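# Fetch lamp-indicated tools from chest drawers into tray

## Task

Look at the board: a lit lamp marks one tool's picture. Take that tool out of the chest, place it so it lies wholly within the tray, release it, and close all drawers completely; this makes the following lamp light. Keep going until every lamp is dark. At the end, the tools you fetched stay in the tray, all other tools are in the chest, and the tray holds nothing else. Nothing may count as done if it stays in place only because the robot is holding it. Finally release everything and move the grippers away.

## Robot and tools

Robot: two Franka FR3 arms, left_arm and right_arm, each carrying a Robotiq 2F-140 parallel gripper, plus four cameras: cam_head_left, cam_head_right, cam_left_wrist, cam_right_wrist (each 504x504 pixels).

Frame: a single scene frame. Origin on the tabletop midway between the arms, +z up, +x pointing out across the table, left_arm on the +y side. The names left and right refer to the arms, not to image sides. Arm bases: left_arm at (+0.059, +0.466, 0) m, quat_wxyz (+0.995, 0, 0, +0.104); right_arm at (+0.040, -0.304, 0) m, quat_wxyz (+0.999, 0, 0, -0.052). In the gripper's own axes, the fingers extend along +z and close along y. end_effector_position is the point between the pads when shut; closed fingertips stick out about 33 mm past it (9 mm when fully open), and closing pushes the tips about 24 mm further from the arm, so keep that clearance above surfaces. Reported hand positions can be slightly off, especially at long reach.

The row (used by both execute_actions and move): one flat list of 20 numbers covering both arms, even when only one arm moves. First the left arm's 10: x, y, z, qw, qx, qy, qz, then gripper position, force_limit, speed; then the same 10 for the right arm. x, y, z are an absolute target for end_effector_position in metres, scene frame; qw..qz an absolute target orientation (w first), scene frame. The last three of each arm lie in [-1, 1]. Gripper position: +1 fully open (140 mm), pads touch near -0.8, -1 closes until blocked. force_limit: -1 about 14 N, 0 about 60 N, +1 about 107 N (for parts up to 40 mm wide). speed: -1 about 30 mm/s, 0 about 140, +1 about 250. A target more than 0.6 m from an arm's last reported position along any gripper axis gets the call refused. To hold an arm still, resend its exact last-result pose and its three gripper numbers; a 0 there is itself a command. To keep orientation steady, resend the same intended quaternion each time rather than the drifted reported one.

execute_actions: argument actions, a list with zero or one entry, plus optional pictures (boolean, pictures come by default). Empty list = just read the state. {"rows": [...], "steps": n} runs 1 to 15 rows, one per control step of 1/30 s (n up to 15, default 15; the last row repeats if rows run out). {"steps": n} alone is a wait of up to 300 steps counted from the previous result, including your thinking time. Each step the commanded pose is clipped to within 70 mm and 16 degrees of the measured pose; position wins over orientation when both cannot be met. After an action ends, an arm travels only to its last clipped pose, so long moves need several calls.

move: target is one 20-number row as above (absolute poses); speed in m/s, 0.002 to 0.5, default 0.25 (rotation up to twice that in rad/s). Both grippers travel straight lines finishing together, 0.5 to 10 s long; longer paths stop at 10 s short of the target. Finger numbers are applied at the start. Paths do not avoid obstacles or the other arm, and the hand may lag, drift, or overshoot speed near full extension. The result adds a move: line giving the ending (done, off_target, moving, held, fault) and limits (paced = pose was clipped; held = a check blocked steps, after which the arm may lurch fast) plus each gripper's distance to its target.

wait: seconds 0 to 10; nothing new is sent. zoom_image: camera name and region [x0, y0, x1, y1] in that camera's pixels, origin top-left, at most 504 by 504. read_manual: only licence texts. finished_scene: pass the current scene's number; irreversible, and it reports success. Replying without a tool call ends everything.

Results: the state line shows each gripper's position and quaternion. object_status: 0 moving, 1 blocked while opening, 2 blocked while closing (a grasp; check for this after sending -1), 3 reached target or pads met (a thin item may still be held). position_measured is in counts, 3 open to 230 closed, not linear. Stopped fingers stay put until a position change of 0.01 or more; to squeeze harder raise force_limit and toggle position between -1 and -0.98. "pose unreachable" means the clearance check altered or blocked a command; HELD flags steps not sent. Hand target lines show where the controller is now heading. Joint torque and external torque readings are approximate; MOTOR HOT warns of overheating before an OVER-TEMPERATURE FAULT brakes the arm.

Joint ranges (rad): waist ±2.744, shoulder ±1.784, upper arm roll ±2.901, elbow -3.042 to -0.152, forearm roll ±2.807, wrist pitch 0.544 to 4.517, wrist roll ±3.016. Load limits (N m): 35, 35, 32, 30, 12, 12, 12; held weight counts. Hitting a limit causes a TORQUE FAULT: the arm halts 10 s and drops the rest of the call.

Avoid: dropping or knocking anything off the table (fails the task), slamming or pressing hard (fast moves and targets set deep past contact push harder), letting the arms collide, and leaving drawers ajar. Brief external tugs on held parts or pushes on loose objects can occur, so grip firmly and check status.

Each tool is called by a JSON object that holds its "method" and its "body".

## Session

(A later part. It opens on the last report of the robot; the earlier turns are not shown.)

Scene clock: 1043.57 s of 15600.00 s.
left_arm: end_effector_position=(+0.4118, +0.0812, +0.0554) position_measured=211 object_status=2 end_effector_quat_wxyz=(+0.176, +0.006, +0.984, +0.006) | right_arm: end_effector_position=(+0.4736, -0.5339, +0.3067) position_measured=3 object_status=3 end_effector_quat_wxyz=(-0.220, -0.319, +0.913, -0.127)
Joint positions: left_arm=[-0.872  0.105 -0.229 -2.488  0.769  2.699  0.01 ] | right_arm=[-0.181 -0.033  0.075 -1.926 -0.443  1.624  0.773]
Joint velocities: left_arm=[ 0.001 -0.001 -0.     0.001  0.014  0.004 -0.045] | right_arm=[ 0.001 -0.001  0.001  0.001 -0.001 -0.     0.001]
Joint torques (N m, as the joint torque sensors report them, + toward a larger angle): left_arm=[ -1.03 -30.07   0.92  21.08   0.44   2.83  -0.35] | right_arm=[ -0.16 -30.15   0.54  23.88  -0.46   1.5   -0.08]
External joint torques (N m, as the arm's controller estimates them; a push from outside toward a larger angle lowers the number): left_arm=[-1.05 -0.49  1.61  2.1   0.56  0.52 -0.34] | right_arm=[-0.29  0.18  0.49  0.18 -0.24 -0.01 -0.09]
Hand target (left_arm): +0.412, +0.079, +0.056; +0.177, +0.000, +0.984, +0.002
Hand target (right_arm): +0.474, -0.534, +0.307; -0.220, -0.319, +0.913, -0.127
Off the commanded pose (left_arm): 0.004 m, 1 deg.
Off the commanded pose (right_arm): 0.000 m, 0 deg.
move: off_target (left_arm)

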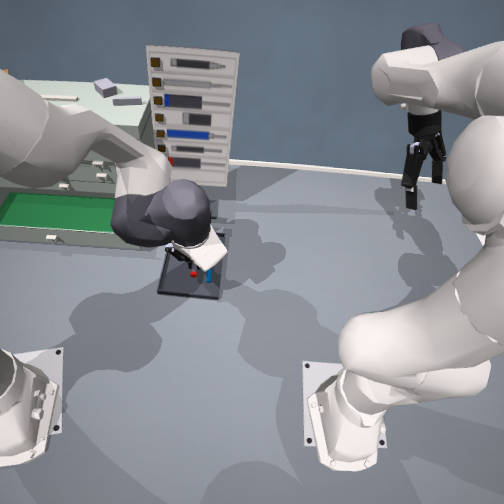

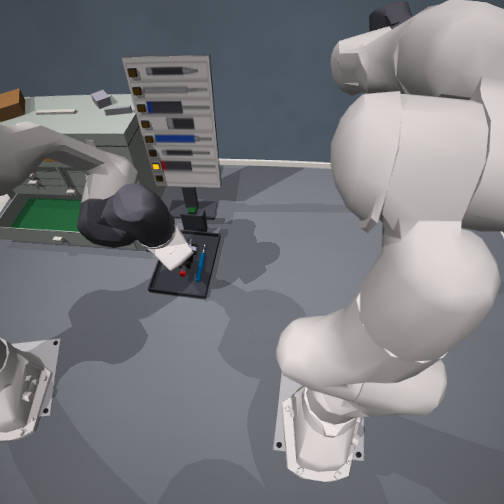

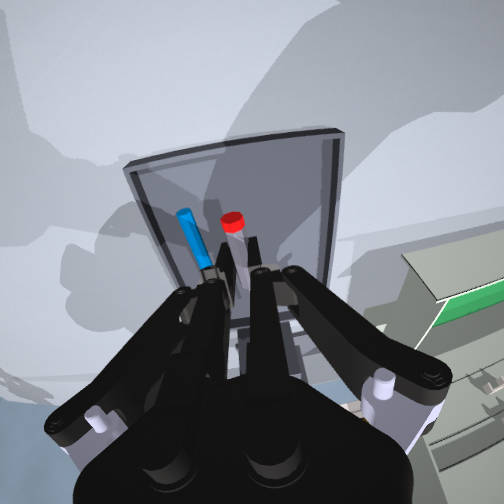

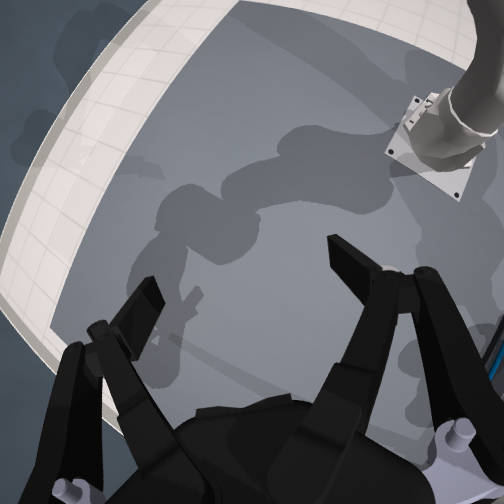

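{"method": "move", "body": {"target": [0.408,0.074,0.039,-0.174,0,-0.985,0,-1,0,-0.6,0.4736,-0.5339,0.3067,-0.220,-0.319,0.913,-0.127,1,0,0], "speed": 0.015}}

{"method": "move", "body": {"target": [0.408,0.075,0.040,-0.174,0,-0.985,0,-0.55,0,-0.8,0.4736,-0.5339,0.3067,-0.220,-0.319,0.913,-0.127,1,0,0], "speed": 0.01}}

{"method": "move", "body": {"target": [0.40,0.076,0.16,0,0,-1,0,-0.55,0,-0.8,0.4736,-0.5339,0.3067,-0.220,-0.319,0.913,-0.127,1,0,0], "speed": 0.1}}

{"method": "move", "body": {"target": [0.41,0.28,0.17,0,0.707,-0.707,0,-0.12,0.3,-0.5,0.4736,-0.5339,0.3067,-0.220,-0.319,0.913,-0.127,1,0,0], "speed": 0.3}}

{"method": "move", "body": {"target": [0.432,0.478,0.16,0,1,0,0,-0.12,0.3,-0.5,0.4736,-0.5339,0.3067,-0.220,-0.319,0.913,-0.127,1,0,0], "speed": 0.3}}

{"method": "move", "body": {"target": [0.432,0.478,0.086,0,0.9997,0,0.026,-0.12,0.3,-0.5,0.4736,-0.5339,0.3067,-0.220,-0.319,0.913,-0.127,1,0,0], "speed": 0.05}}

Scene clock: 1061.73 s of 15600.00 s.
left_arm: end_effector_position=(+0.4082, +0.0765, +0.0385) position_measured=211 object_status=2 end_effector_quat_wxyz=(+0.174, +0.004, +0.985, +0.004) | right_arm: end_effector_position=(+0.4736, -0.5339, +0.3067) position_measured=3 object_status=3 end_effector_quat_wxyz=(-0.220, -0.319, +0.913, -0.127)
Joint positions: left_arm=[-0.874  0.155 -0.227 -2.473  0.828  2.719 -0.056] | right_arm=[-0.181 -0.033  0.075 -1.926 -0.443  1.624  0.773]
Joint velocities: left_arm=[ 0.001  0.001 -0.001  0.001  0.014  0.004 -0.029] | right_arm=[ 0.    -0.     0.001  0.    -0.     0.001  0.   ]
Joint torques (N m, as the joint torque sensors report them, + toward a larger angle): left_arm=[ -1.54 -30.52   0.97  19.73   0.26   2.84  -0.2 ] | right_arm=[ -0.01 -29.62   0.64  23.75  -0.55   1.46  -0.14]
External joint torques (N m, as the arm's controller estimates them; a push from outside toward a larger angle lowers the number): left_arm=[-1.49  0.12  2.07  1.3   0.42  0.55 -0.19] | right_arm=[-0.03  0.53  0.69  0.14 -0.33 -0.04 -0.15]
Hand target (left_arm): +0.409, +0.074, +0.039; +0.175, +0.000, +0.985, +0.000
Hand target (right_arm): +0.474, -0.534, +0.307; -0.220, -0.319, +0.913, -0.127
Off the commanded pose (left_arm): 0.003 m, 1 deg.
Off the commanded pose (right_arm): 0.000 m, 0 deg.
After step 90, 13.73 s passed at rest.
move: done

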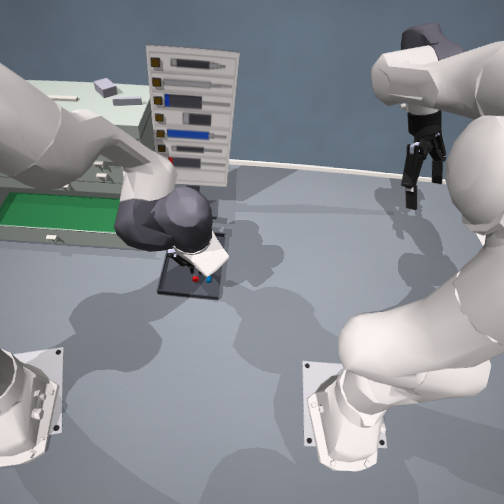

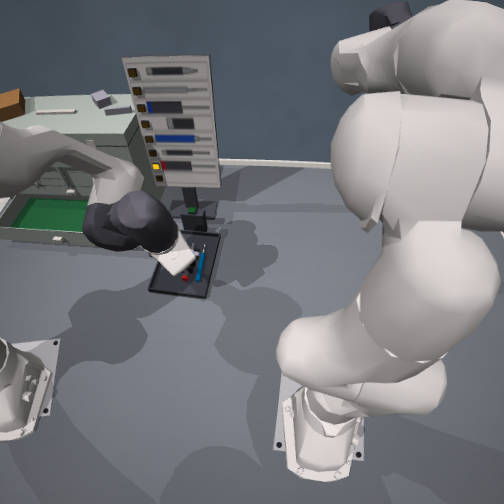

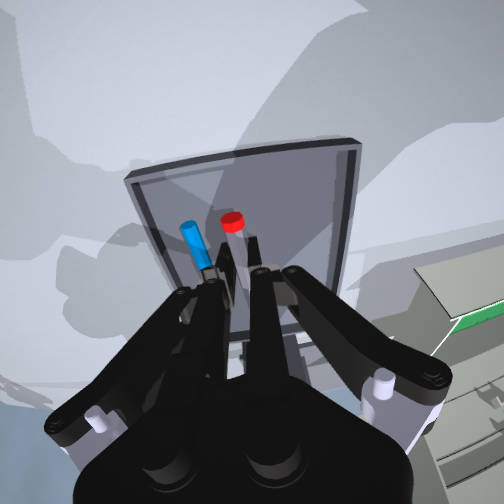

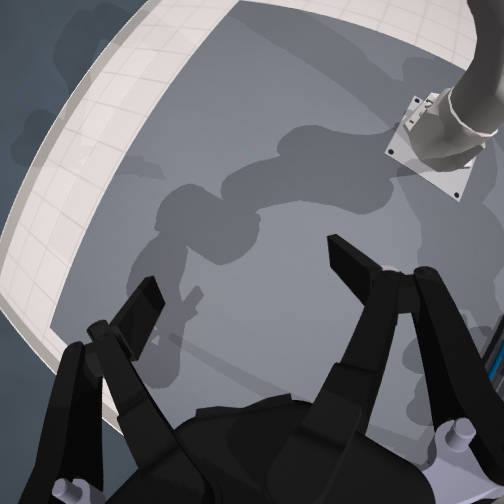

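Scene clock: 1062.50 s of 15600.00 s.
left_arm: end_effector_position=(+0.4086, +0.0755, +0.0397) position_measured=199 object_status=3 end_effector_quat_wxyz=(+0.174, +0.003, +0.985, +0.002) | right_arm: end_effector_position=(+0.4736, -0.5339, +0.3067) position_measured=3 object_status=3 end_effector_quat_wxyz=(-0.220, -0.319, +0.913, -0.127)
Joint positions: left_arm=[-0.874  0.152 -0.227 -2.473  0.828  2.721 -0.058] | right_arm=[-0.181 -0.033  0.075 -1.926 -0.443  1.624  0.773]
Joint velocities: left_arm=[-0.001 -0.001 -0.002 -0.    -0.001  0.001 -0.006] | right_arm=[ 0.001  0.     0.001  0.001  0.001  0.    -0.002]
Joint torques (N m, as the joint torque sensors report them, + toward a larger angle): left_arm=[  0.15 -31.7   -0.37  18.26  -0.58   2.75  -0.19] | right_arm=[ -0.19 -29.9    0.9   23.84  -0.49   1.47  -0.13]
External joint torques (N m, as the arm's controller estimates them; a push from outside toward a larger angle lowers the number): left_arm=[ 0.29 -1.15  0.79 -0.2  -0.43  0.45 -0.18] | right_arm=[-0.34  0.31  0.83  0.19 -0.27 -0.04 -0.14]
Hand target (left_arm): +0.408, +0.075, +0.040; +0.174, -0.000, +0.985, -0.000
Hand target (right_arm): +0.474, -0.534, +0.307; -0.220, -0.319, +0.913, -0.127
Off the commanded pose (left_arm): 0.001 m, 0 deg.
Off the commanded pose (right_arm): 0.000 m, 0 deg.
move: done

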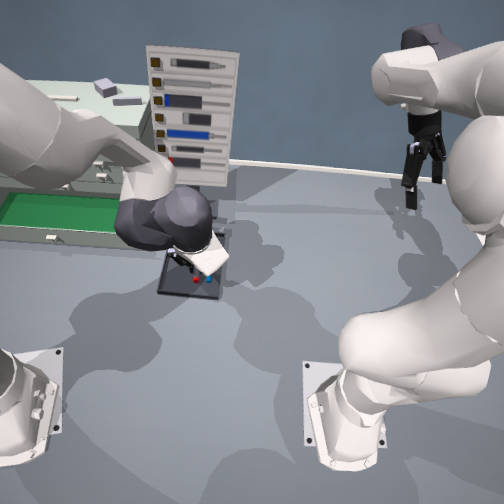

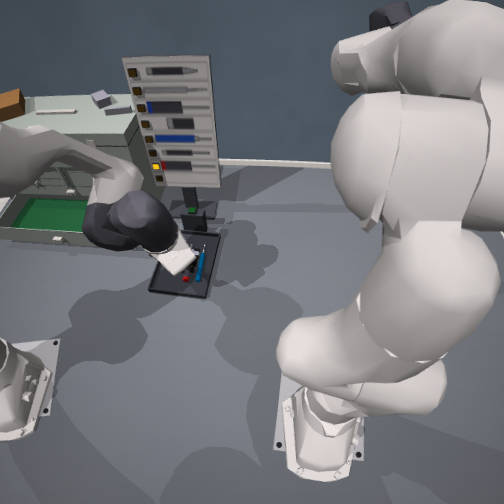

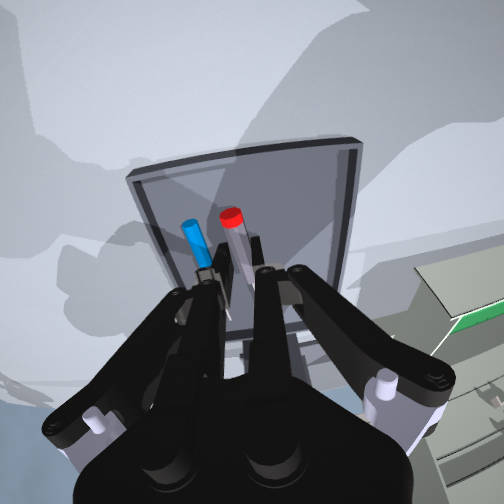

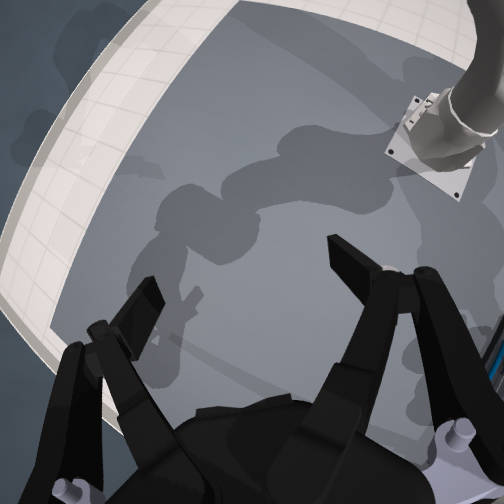

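Scene clock: 1064.97 s of 15600.00 s.
left_arm: end_effector_position=(+0.3935, +0.0713, +0.1597) position_measured=199 object_status=3 end_effector_quat_wxyz=(-0.006, -0.001, +1.000, -0.002) | right_arm: end_effector_position=(+0.4736, -0.5339, +0.3067) position_measured=3 object_status=3 end_effector_quat_wxyz=(-0.220, -0.319, +0.913, -0.127)
Joint positions: left_arm=[-0.771 -0.015 -0.298 -2.249 -0.021  2.23   0.722] | right_arm=[-0.181 -0.033  0.075 -1.926 -0.443  1.624  0.773]
Joint velocities: left_arm=[-0.     0.001  0.     0.    -0.001 -0.008  0.03 ] | right_arm=[ 0.    -0.001 -0.001  0.     0.001 -0.001 -0.002]
Joint torques (N m, as the joint torque sensors report them, + toward a larger angle): left_arm=[  0.75 -29.     2.01  24.34   0.06   2.11   0.28] | right_arm=[ -0.34 -29.99   0.82  23.36  -0.5    1.47  -0.12]
External joint torques (N m, as the arm's controller estimates them; a push from outside toward a larger angle lowers the number): left_arm=[ 0.7  -0.12  1.84  1.64 -0.56 -0.34  0.28] | right_arm=[-0.33  0.28  0.89 -0.28 -0.28 -0.01 -0.13]
Hand target (left_arm): +0.394, +0.072, +0.160; -0.008, +0.004, +1.000, -0.002
Hand target (right_arm): +0.474, -0.534, +0.307; -0.220, -0.319, +0.913, -0.127
Off the commanded pose (left_arm): 0.008 m, 1 deg.
Off the commanded pose (right_arm): 0.000 m, 0 deg.
move: off_target (left_arm)

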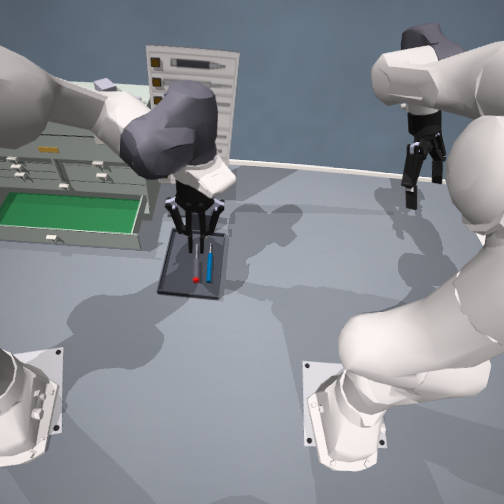

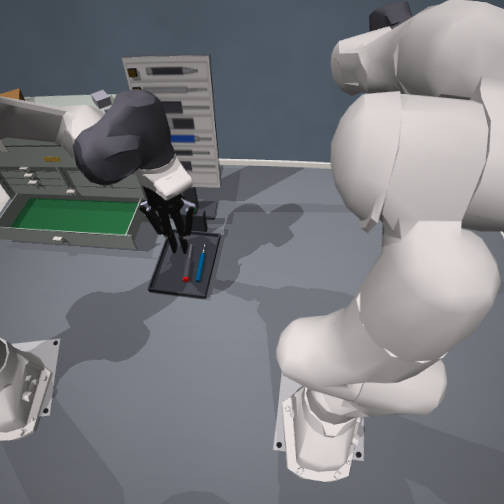

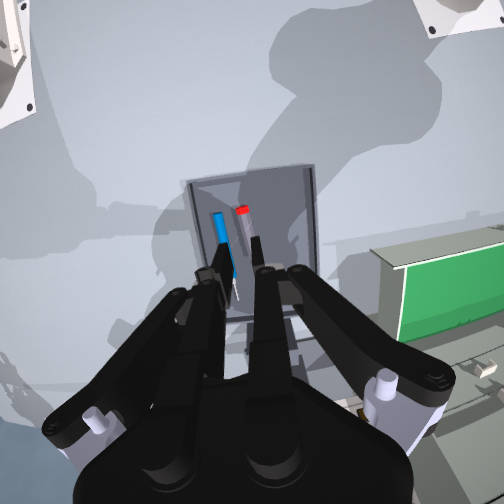

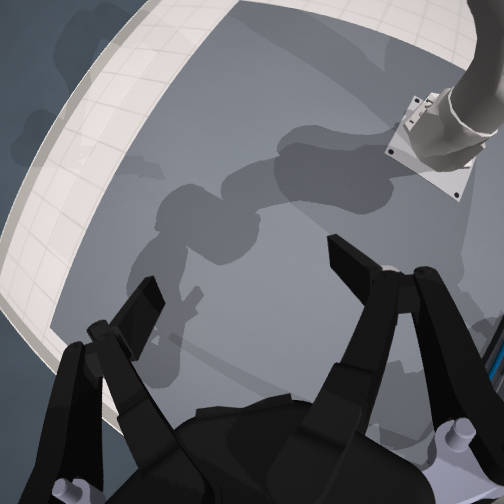

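Scene clock: 1068.47 s of 15600.00 s.
left_arm: end_effector_position=(+0.4085, +0.2743, +0.1703) position_measured=144 object_status=3 end_effector_quat_wxyz=(-0.006, -0.702, +0.712, -0.006) | right_arm: end_effector_position=(+0.4736, -0.5339, +0.3067) position_measured=3 object_status=3 end_effector_quat_wxyz=(-0.220, -0.319, +0.913, -0.127)
Joint positions: left_arm=[-0.321 -0.425 -0.374 -2.618 -0.21   2.215 -0.316] | right_arm=[-0.181 -0.033  0.075 -1.926 -0.443  1.624  0.773]
Joint velocities: left_arm=[-0.001  0.     0.001  0.002  0.    -0.001 -0.028] | right_arm=[-0.001  0.002  0.     0.    -0.001  0.    -0.001]
Joint torques (N m, as the joint torque sensors report them, + toward a larger angle): left_arm=[  1.1  -16.17   3.8   22.9    0.14   2.06  -0.19] | right_arm=[ -0.17 -29.51   0.57  23.63  -0.47   1.52  -0.13]
External joint torques (N m, as the arm's controller estimates them; a push from outside toward a larger angle lowers the number): left_arm=[ 1.15 -1.49  0.43  0.3  -0.5  -0.48 -0.19] | right_arm=[-0.12  0.59  0.69  0.06 -0.24  0.04 -0.14]
Hand target (left_arm): +0.408, +0.275, +0.170; +0.007, +0.707, -0.707, +0.005
Hand target (right_arm): +0.474, -0.534, +0.307; -0.220, -0.319, +0.913, -0.127
Off the commanded pose (left_arm): 0.006 m, 1 deg.
Off the commanded pose (right_arm): 0.000 m, 0 deg.
move: off_target (left_arm)

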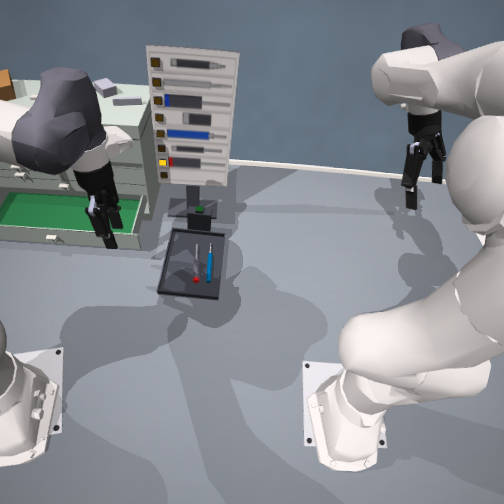

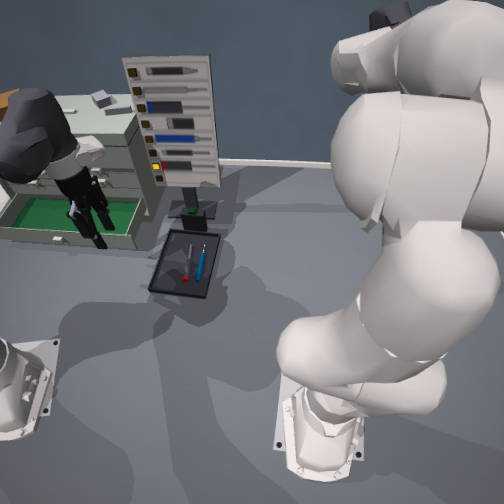

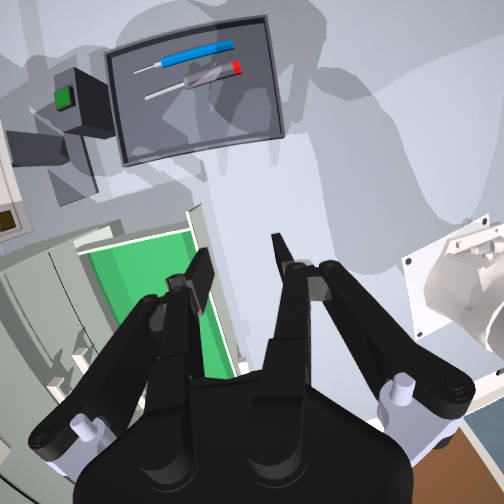

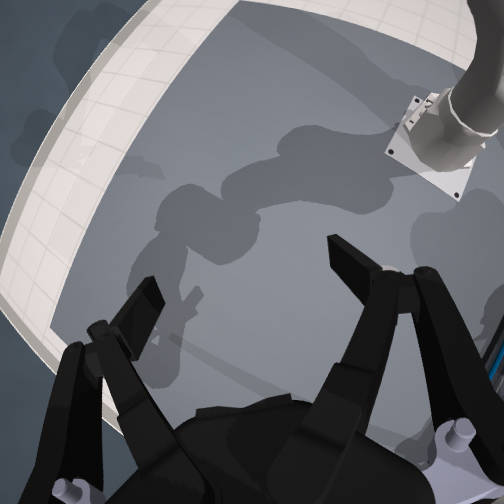

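Scene clock: 1071.90 s of 15600.00 s.
left_arm: end_effector_position=(+0.4329, +0.4729, +0.1600) position_measured=144 object_status=3 end_effector_quat_wxyz=(+0.006, +1.000, -0.007, +0.005) | right_arm: end_effector_position=(+0.4736, -0.5339, +0.3067) position_measured=3 object_status=3 end_effector_quat_wxyz=(-0.220, -0.319, +0.913, -0.127)
Joint positions: left_arm=[ 0.455 -0.571 -0.641 -2.693 -0.421  2.183 -1.205] | right_arm=[-0.181 -0.033  0.075 -1.926 -0.443  1.624  0.773]
Joint velocities: left_arm=[ 0.002 -0.001 -0.001 -0.001 -0.002 -0.004 -0.028] | right_arm=[ 0.001 -0.001 -0.001 -0.    -0.001  0.    -0.001]
Joint torques (N m, as the joint torque sensors report them, + toward a larger angle): left_arm=[ 2.3  -9.82  6.91 23.14  0.29  2.28 -0.18] | right_arm=[ -0.32 -29.8    0.83  23.48  -0.49   1.47  -0.12]
External joint torques (N m, as the arm's controller estimates them; a push from outside toward a larger angle lowers the number): left_arm=[ 2.25 -1.83 -0.21  1.8  -0.41 -0.25 -0.18] | right_arm=[-0.36  0.48  0.86 -0.15 -0.27 -0.02 -0.13]
Hand target (left_arm): +0.433, +0.473, +0.161; +0.006, +1.000, +0.000, +0.005
Hand target (right_arm): +0.474, -0.534, +0.307; -0.220, -0.319, +0.913, -0.127
Off the commanded pose (left_arm): 0.005 m, 1 deg.
Off the commanded pose (right_arm): 0.000 m, 0 deg.
move: off_target (left_arm)

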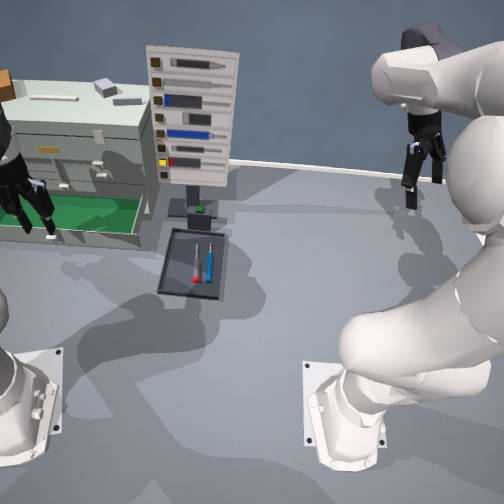

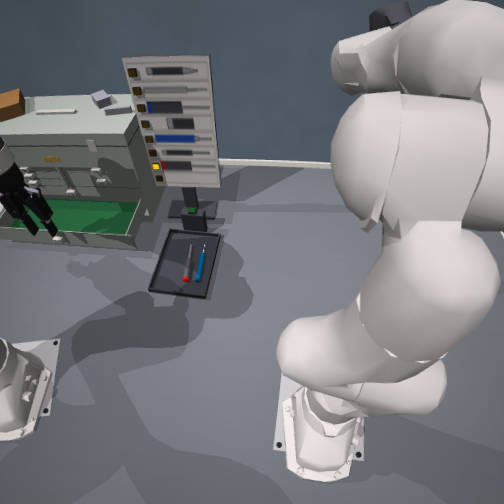

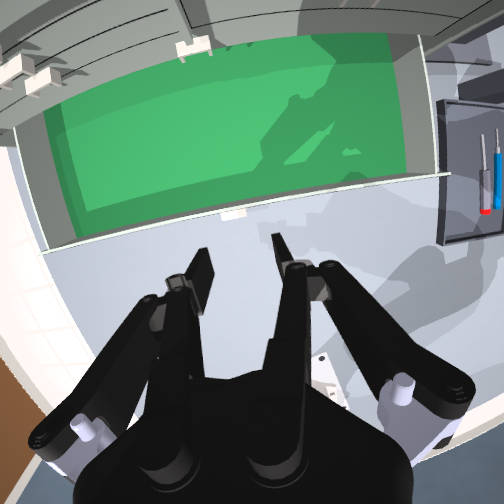

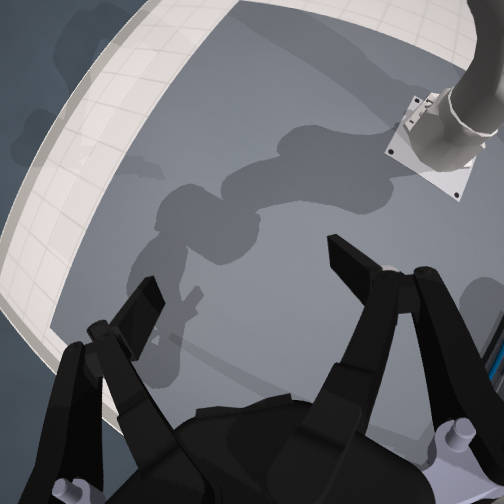

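Scene clock: 1073.93 s of 15600.00 s.
left_arm: end_effector_position=(+0.4312, +0.4789, +0.0864) position_measured=144 object_status=3 end_effector_quat_wxyz=(-0.002, +1.000, -0.002, +0.024) | right_arm: end_effector_position=(+0.4736, -0.5339, +0.3067) position_measured=3 object_status=3 end_effector_quat_wxyz=(-0.220, -0.319, +0.913, -0.127)
Joint positions: left_arm=[ 0.47  -0.425 -0.725 -2.818 -0.459  2.489 -1.206] | right_arm=[-0.181 -0.033  0.075 -1.926 -0.443  1.624  0.773]
Joint velocities: left_arm=[-0.     0.002 -0.001  0.001  0.002  0.013 -0.003] | right_arm=[-0.     0.     0.001  0.    -0.002  0.001 -0.001]
Joint torques (N m, as the joint torque sensors report them, + toward a larger angle): left_arm=[ 1.05 -9.67  5.49 18.5   0.24  3.04 -0.21] | right_arm=[  0.06 -29.6    0.94  23.78  -0.51   1.51  -0.13]
External joint torques (N m, as the arm's controller estimates them; a push from outside toward a larger angle lowers the number): left_arm=[ 1.05  0.17  0.04 -0.42 -0.32  0.4  -0.21] | right_arm=[-0.01  0.79  0.95  0.05 -0.28  0.01 -0.14]
Hand target (left_arm): +0.431, +0.480, +0.086; -0.002, +1.000, +0.001, +0.025
Hand target (right_arm): +0.474, -0.534, +0.307; -0.220, -0.319, +0.913, -0.127
Off the commanded pose (left_arm): 0.001 m, 0 deg.
Off the commanded pose (right_arm): 0.000 m, 0 deg.
move: done

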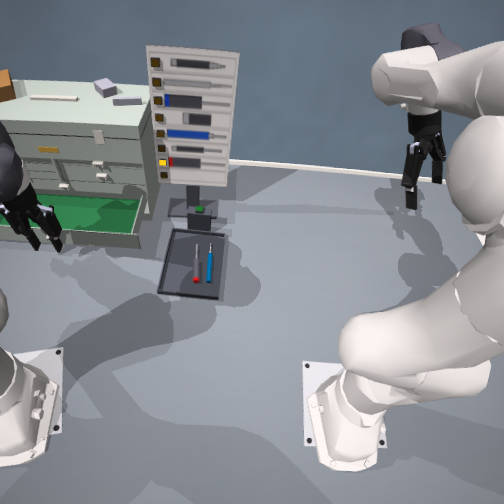

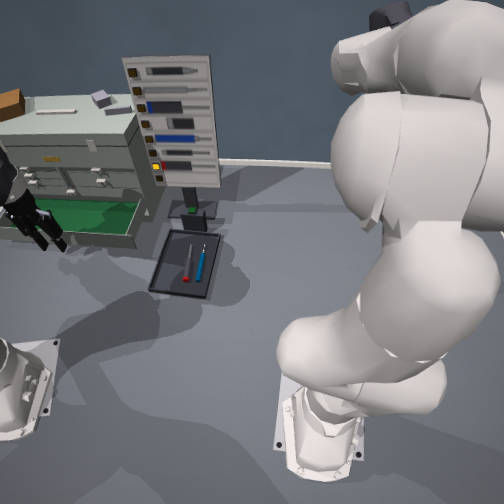

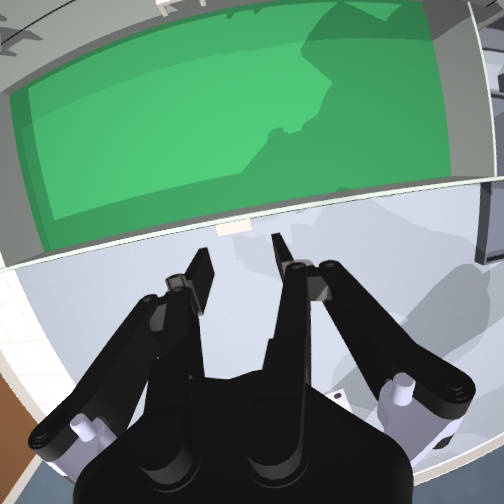

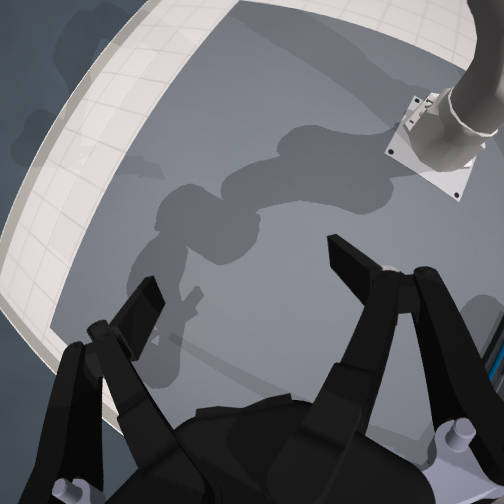

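{"method": "move", "body": {"target": [0.585,0.479,0.074,0,0.954,0,0.301,-0.12,0.3,-0.5,0.4736,-0.5339,0.3067,-0.220,-0.319,0.913,-0.127,1,0,0], "speed": 0.06}}

{"method": "move", "body": {"target": [0.598,0.479,0.073,0,0.954,0,0.301,-0.12,0.3,-0.5,0.4736,-0.5339,0.3067,-0.220,-0.319,0.913,-0.127,1,0,0], "speed": 0.02}}

Scene clock: 1090.87 s of 15600.00 s.
left_arm: end_effector_position=(+0.5788, +0.4805, +0.0627) position_measured=144 object_status=3 end_effector_quat_wxyz=(-0.001, +0.958, -0.010, +0.287) | right_arm: end_effector_position=(+0.4736, -0.5339, +0.3067) position_measured=3 object_status=3 end_effector_quat_wxyz=(-0.220, -0.319, +0.913, -0.127)
Joint positions: left_arm=[ 0.797  0.193 -1.07  -2.815 -0.452  3.535 -1.083] | right_arm=[-0.181 -0.033  0.075 -1.926 -0.443  1.624  0.773]
Joint velocities: left_arm=[ 0.041  0.011 -0.037  0.001 -0.001  0.012 -0.01 ] | right_arm=[-0.     0.002 -0.    -0.001 -0.     0.001 -0.001]
Joint torques (N m, as the joint torque sensors report them, + toward a larger angle): left_arm=[  1.55 -17.24  -3.92  15.4    1.71   5.29  -0.23] | right_arm=[ -0.17 -29.88   0.61  23.6   -0.53   1.47  -0.11]
External joint torques (N m, as the arm's controller estimates them; a push from outside toward a larger angle lowers the number): left_arm=[ 1.74 -1.15 -0.13  2.15  0.75  1.99 -0.24] | right_arm=[-0.17  0.09  0.68  0.1  -0.3  -0.02 -0.12]
Hand target (left_arm): +0.584, +0.483, +0.068; -0.002, +0.956, -0.005, +0.295
Hand target (right_arm): +0.474, -0.534, +0.307; -0.220, -0.319, +0.913, -0.127
Off the commanded pose (left_arm): 0.013 m, 2 deg.
Off the commanded pose (right_arm): 0.000 m, 0 deg.
After step 90, 8.13 s passed at rest.
move: off_target (left_arm)

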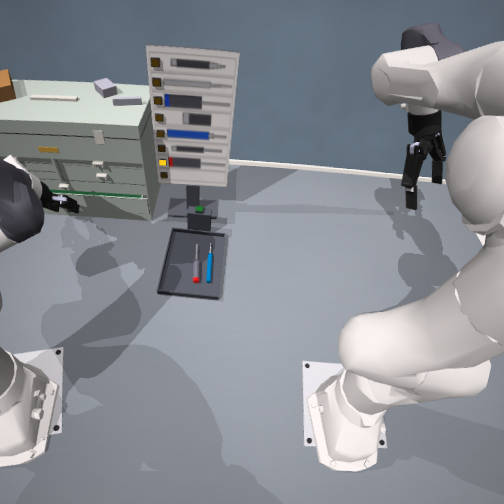

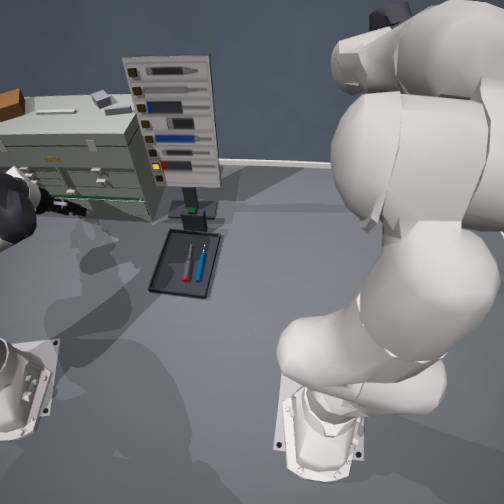

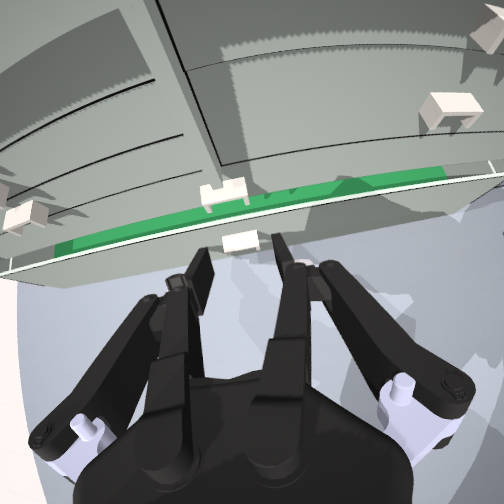

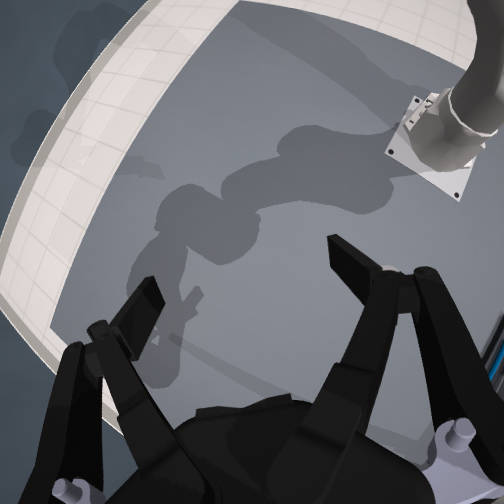

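Scene clock: 1092.20 s of 15600.00 s.
left_arm: end_effector_position=(+0.5928, +0.4780, +0.0679) position_measured=144 object_status=3 end_effector_quat_wxyz=(+0.003, +0.956, -0.000, +0.294) | right_arm: end_effector_position=(+0.4736, -0.5339, +0.3067) position_measured=3 object_status=3 end_effector_quat_wxyz=(-0.220, -0.319, +0.913, -0.127)
Joint positions: left_arm=[ 0.743  0.206 -1.029 -2.78  -0.482  3.535 -1.079] | right_arm=[-0.181 -0.033  0.075 -1.926 -0.443  1.624  0.773]
Joint velocities: left_arm=[-0.011 -0.     0.01   0.002 -0.002  0.001 -0.   ] | right_arm=[ 0.001  0.001  0.    -0.     0.002 -0.001  0.001]
Joint torques (N m, as the joint torque sensors report them, + toward a larger angle): left_arm=[ -0.52 -17.77  -2.67  18.22   0.83   4.83   0.08] | right_arm=[ -0.43 -29.27   0.79  23.69  -0.47   1.44  -0.1 ]
External joint torques (N m, as the arm's controller estimates them; a push from outside toward a larger angle lowers the number): left_arm=[-0.57 -0.4   1.16  4.65 -0.18  1.53  0.06] | right_arm=[-0.53  0.82  0.76  0.13 -0.25 -0.06 -0.11]
Hand target (left_arm): +0.598, +0.479, +0.073; +0.000, +0.954, -0.000, +0.301
Hand target (right_arm): +0.474, -0.534, +0.307; -0.220, -0.319, +0.913, -0.127
Off the commanded pose (left_arm): 0.007 m, 1 deg.
Off the commanded pose (right_arm): 0.000 m, 0 deg.
move: off_target (left_arm)

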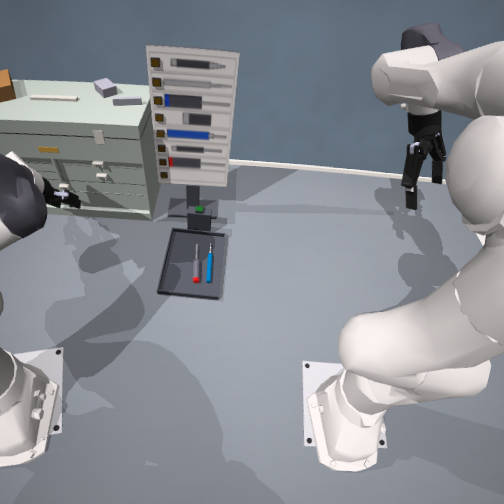

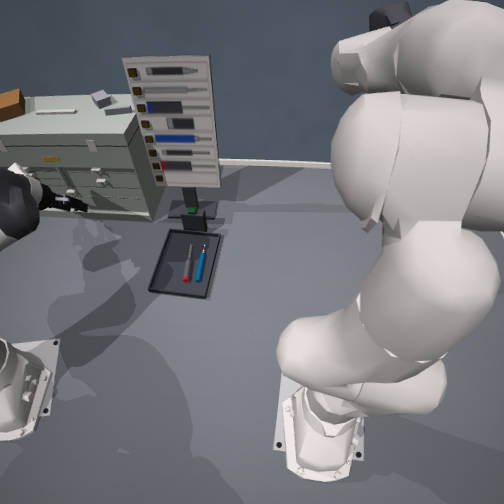

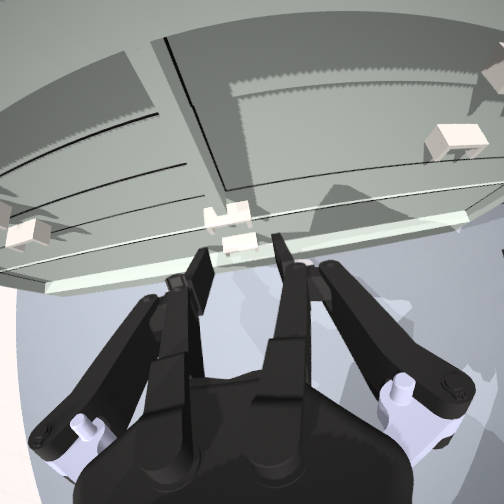

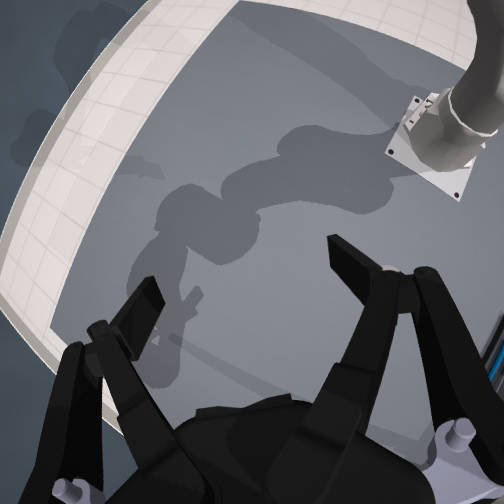

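Lamp off, but a light rim still shows; push a few mm more.

{"method": "move", "body": {"target": [0.602,0.479,0.072,0,0.954,0,0.301,-0.12,0.3,-0.5,0.4736,-0.5339,0.3067,-0.220,-0.319,0.913,-0.127,1,0,0], "speed": 0.01}}

{"method": "move", "body": {"target": [0.55,0.479,0.10,0,0.985,0,0.174,-0.12,0.3,-0.5,0.4736,-0.5339,0.3067,-0.220,-0.319,0.913,-0.127,1,0,0], "speed": 0.06}}

{"method": "zoom_image", "body": {"camera": "cam_head_left", "region": [0,40,250,300]}}

Scene clock: 1109.27 s of 15600.00 s.
left_arm: end_effector_position=(+0.5960, +0.4779, +0.0677) position_measured=144 object_status=3 end_effector_quat_wxyz=(+0.001, +0.956, -0.002, +0.295) | right_arm: end_effector_position=(+0.4736, -0.5339, +0.3067) position_measured=3 object_status=3 end_effector_quat_wxyz=(-0.220, -0.319, +0.913, -0.127)
Joint positions: left_arm=[ 0.705  0.21  -0.995 -2.77  -0.492  3.537 -1.068] | right_arm=[-0.181 -0.033  0.075 -1.926 -0.443  1.624  0.773]
Joint velocities: left_arm=[-0.006  0.001  0.004  0.001 -0.002  0.001  0.008] | right_arm=[-0.     0.    -0.     0.    -0.    -0.001  0.001]
Joint torques (N m, as the joint torque sensors report them, + toward a larger angle): left_arm=[ -1.09 -16.79  -1.97  20.58   0.89   4.33  -0.07] | right_arm=[ -0.56 -29.8    0.79  23.78  -0.52   1.48  -0.11]
External joint torques (N m, as the arm's controller estimates them; a push from outside toward a larger angle lowers the number): left_arm=[-1.1   1.3   1.88  7.01 -0.13  1.04 -0.09] | right_arm=[-0.53  0.42  0.9   0.15 -0.29 -0.01 -0.12]
Hand target (left_arm): +0.602, +0.479, +0.072; +0.000, +0.954, -0.000, +0.301
Hand target (right_arm): +0.474, -0.534, +0.307; -0.220, -0.319, +0.913, -0.127
Off the commanded pose (left_arm): 0.007 m, 1 deg.
Off the commanded pose (right_arm): 0.000 m, 0 deg.
After step 90, 12.83 s passed at rest.
move: off_target (left_arm)

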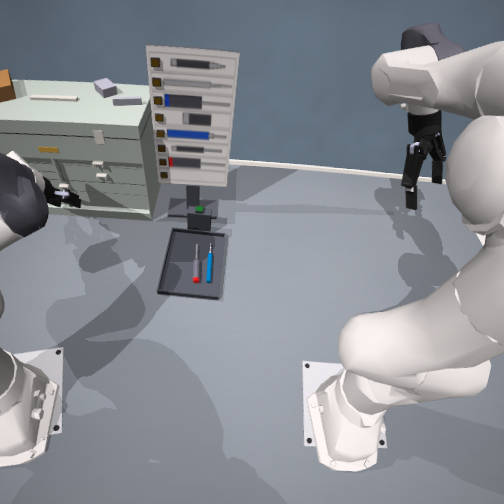

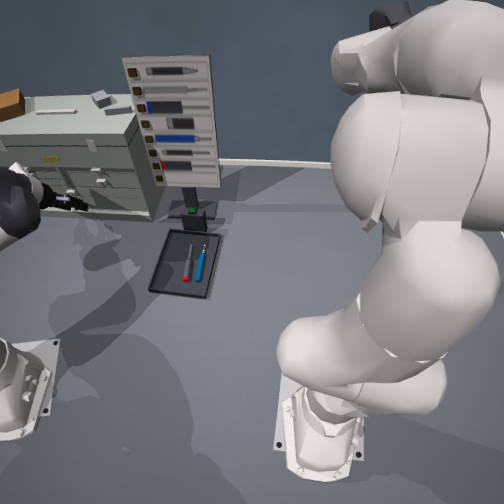

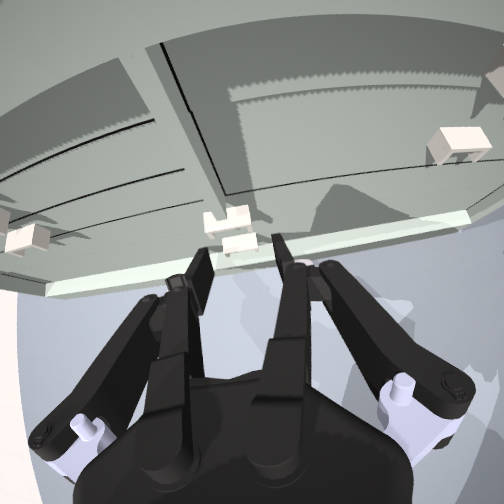

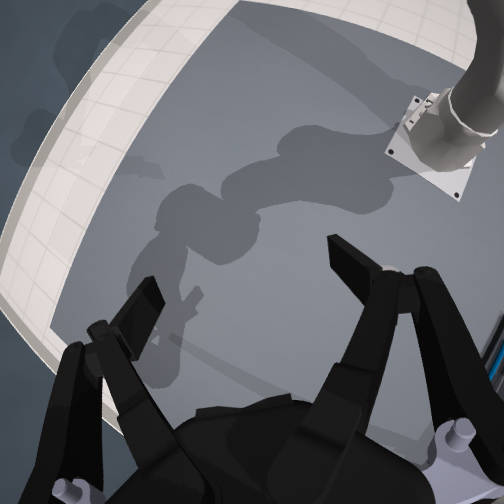

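Scene clock: 1111.87 s of 15600.00 s.
left_arm: end_effector_position=(+0.5512, +0.4774, +0.1036) position_measured=144 object_status=3 end_effector_quat_wxyz=(+0.002, +0.984, +0.002, +0.180) | right_arm: end_effector_position=(+0.4736, -0.5339, +0.3067) position_measured=3 object_status=3 end_effector_quat_wxyz=(-0.220, -0.319, +0.913, -0.127)
Joint positions: left_arm=[ 0.617 -0.231 -0.912 -2.727 -0.662  2.899 -1.062] | right_arm=[-0.181 -0.033  0.075 -1.926 -0.443  1.624  0.773]
Joint velocities: left_arm=[ 0.002  0.     0.001  0.001  0.002 -0.014 -0.003] | right_arm=[-0.001 -0.    -0.001 -0.    -0.001 -0.     0.   ]
Joint torques (N m, as the joint torque sensors report them, + toward a larger angle): left_arm=[  0.85 -13.15   3.77  19.91   1.35   2.71  -0.28] | right_arm=[ -0.42 -29.69   1.07  23.77  -0.51   1.49  -0.11]
External joint torques (N m, as the arm's controller estimates them; a push from outside toward a larger angle lowers the number): left_arm=[ 0.85 -0.93 -0.26  1.63  0.57 -0.41 -0.29] | right_arm=[-0.35  0.47  1.22  0.19 -0.27  0.01 -0.12]
Hand target (left_arm): +0.551, +0.477, +0.104; +0.003, +0.984, +0.004, +0.179
Hand target (right_arm): +0.474, -0.534, +0.307; -0.220, -0.319, +0.913, -0.127
Off the commanded pose (left_arm): 0.004 m, 1 deg.
Off the commanded pose (right_arm): 0.000 m, 0 deg.
move: off_target (left_arm)

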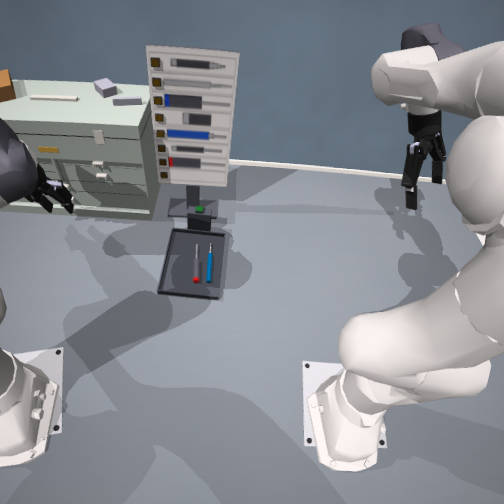

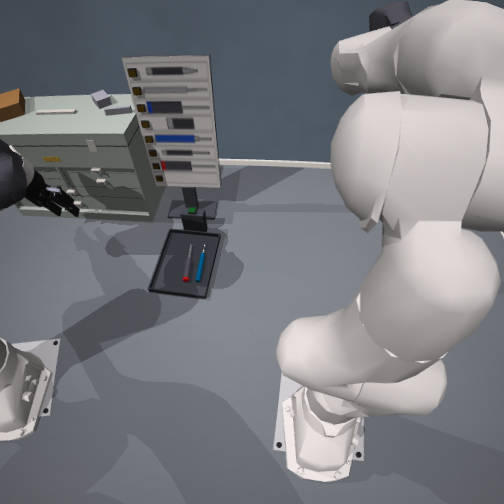

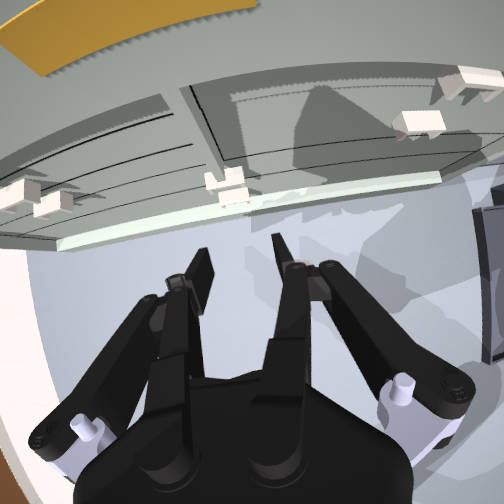

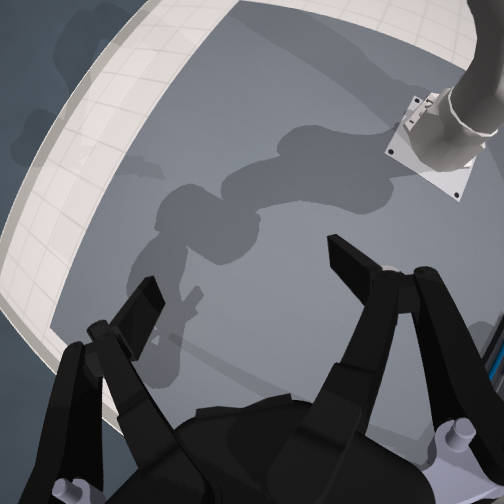

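Region (0, 40, 250, 300) of cam_head_left's 504x504 image, scaled by 1.938, with more detail than that image has; it fills the left 485 columns of this view, and the rest is white.

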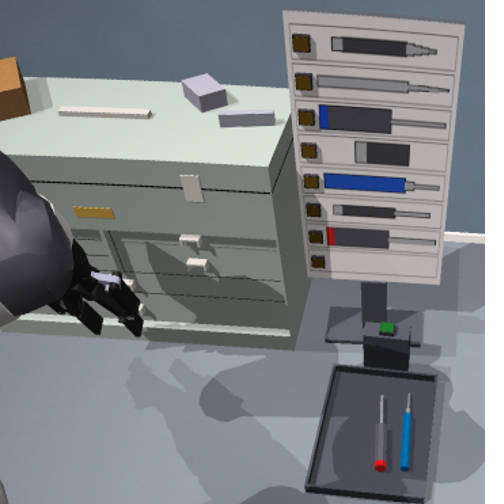

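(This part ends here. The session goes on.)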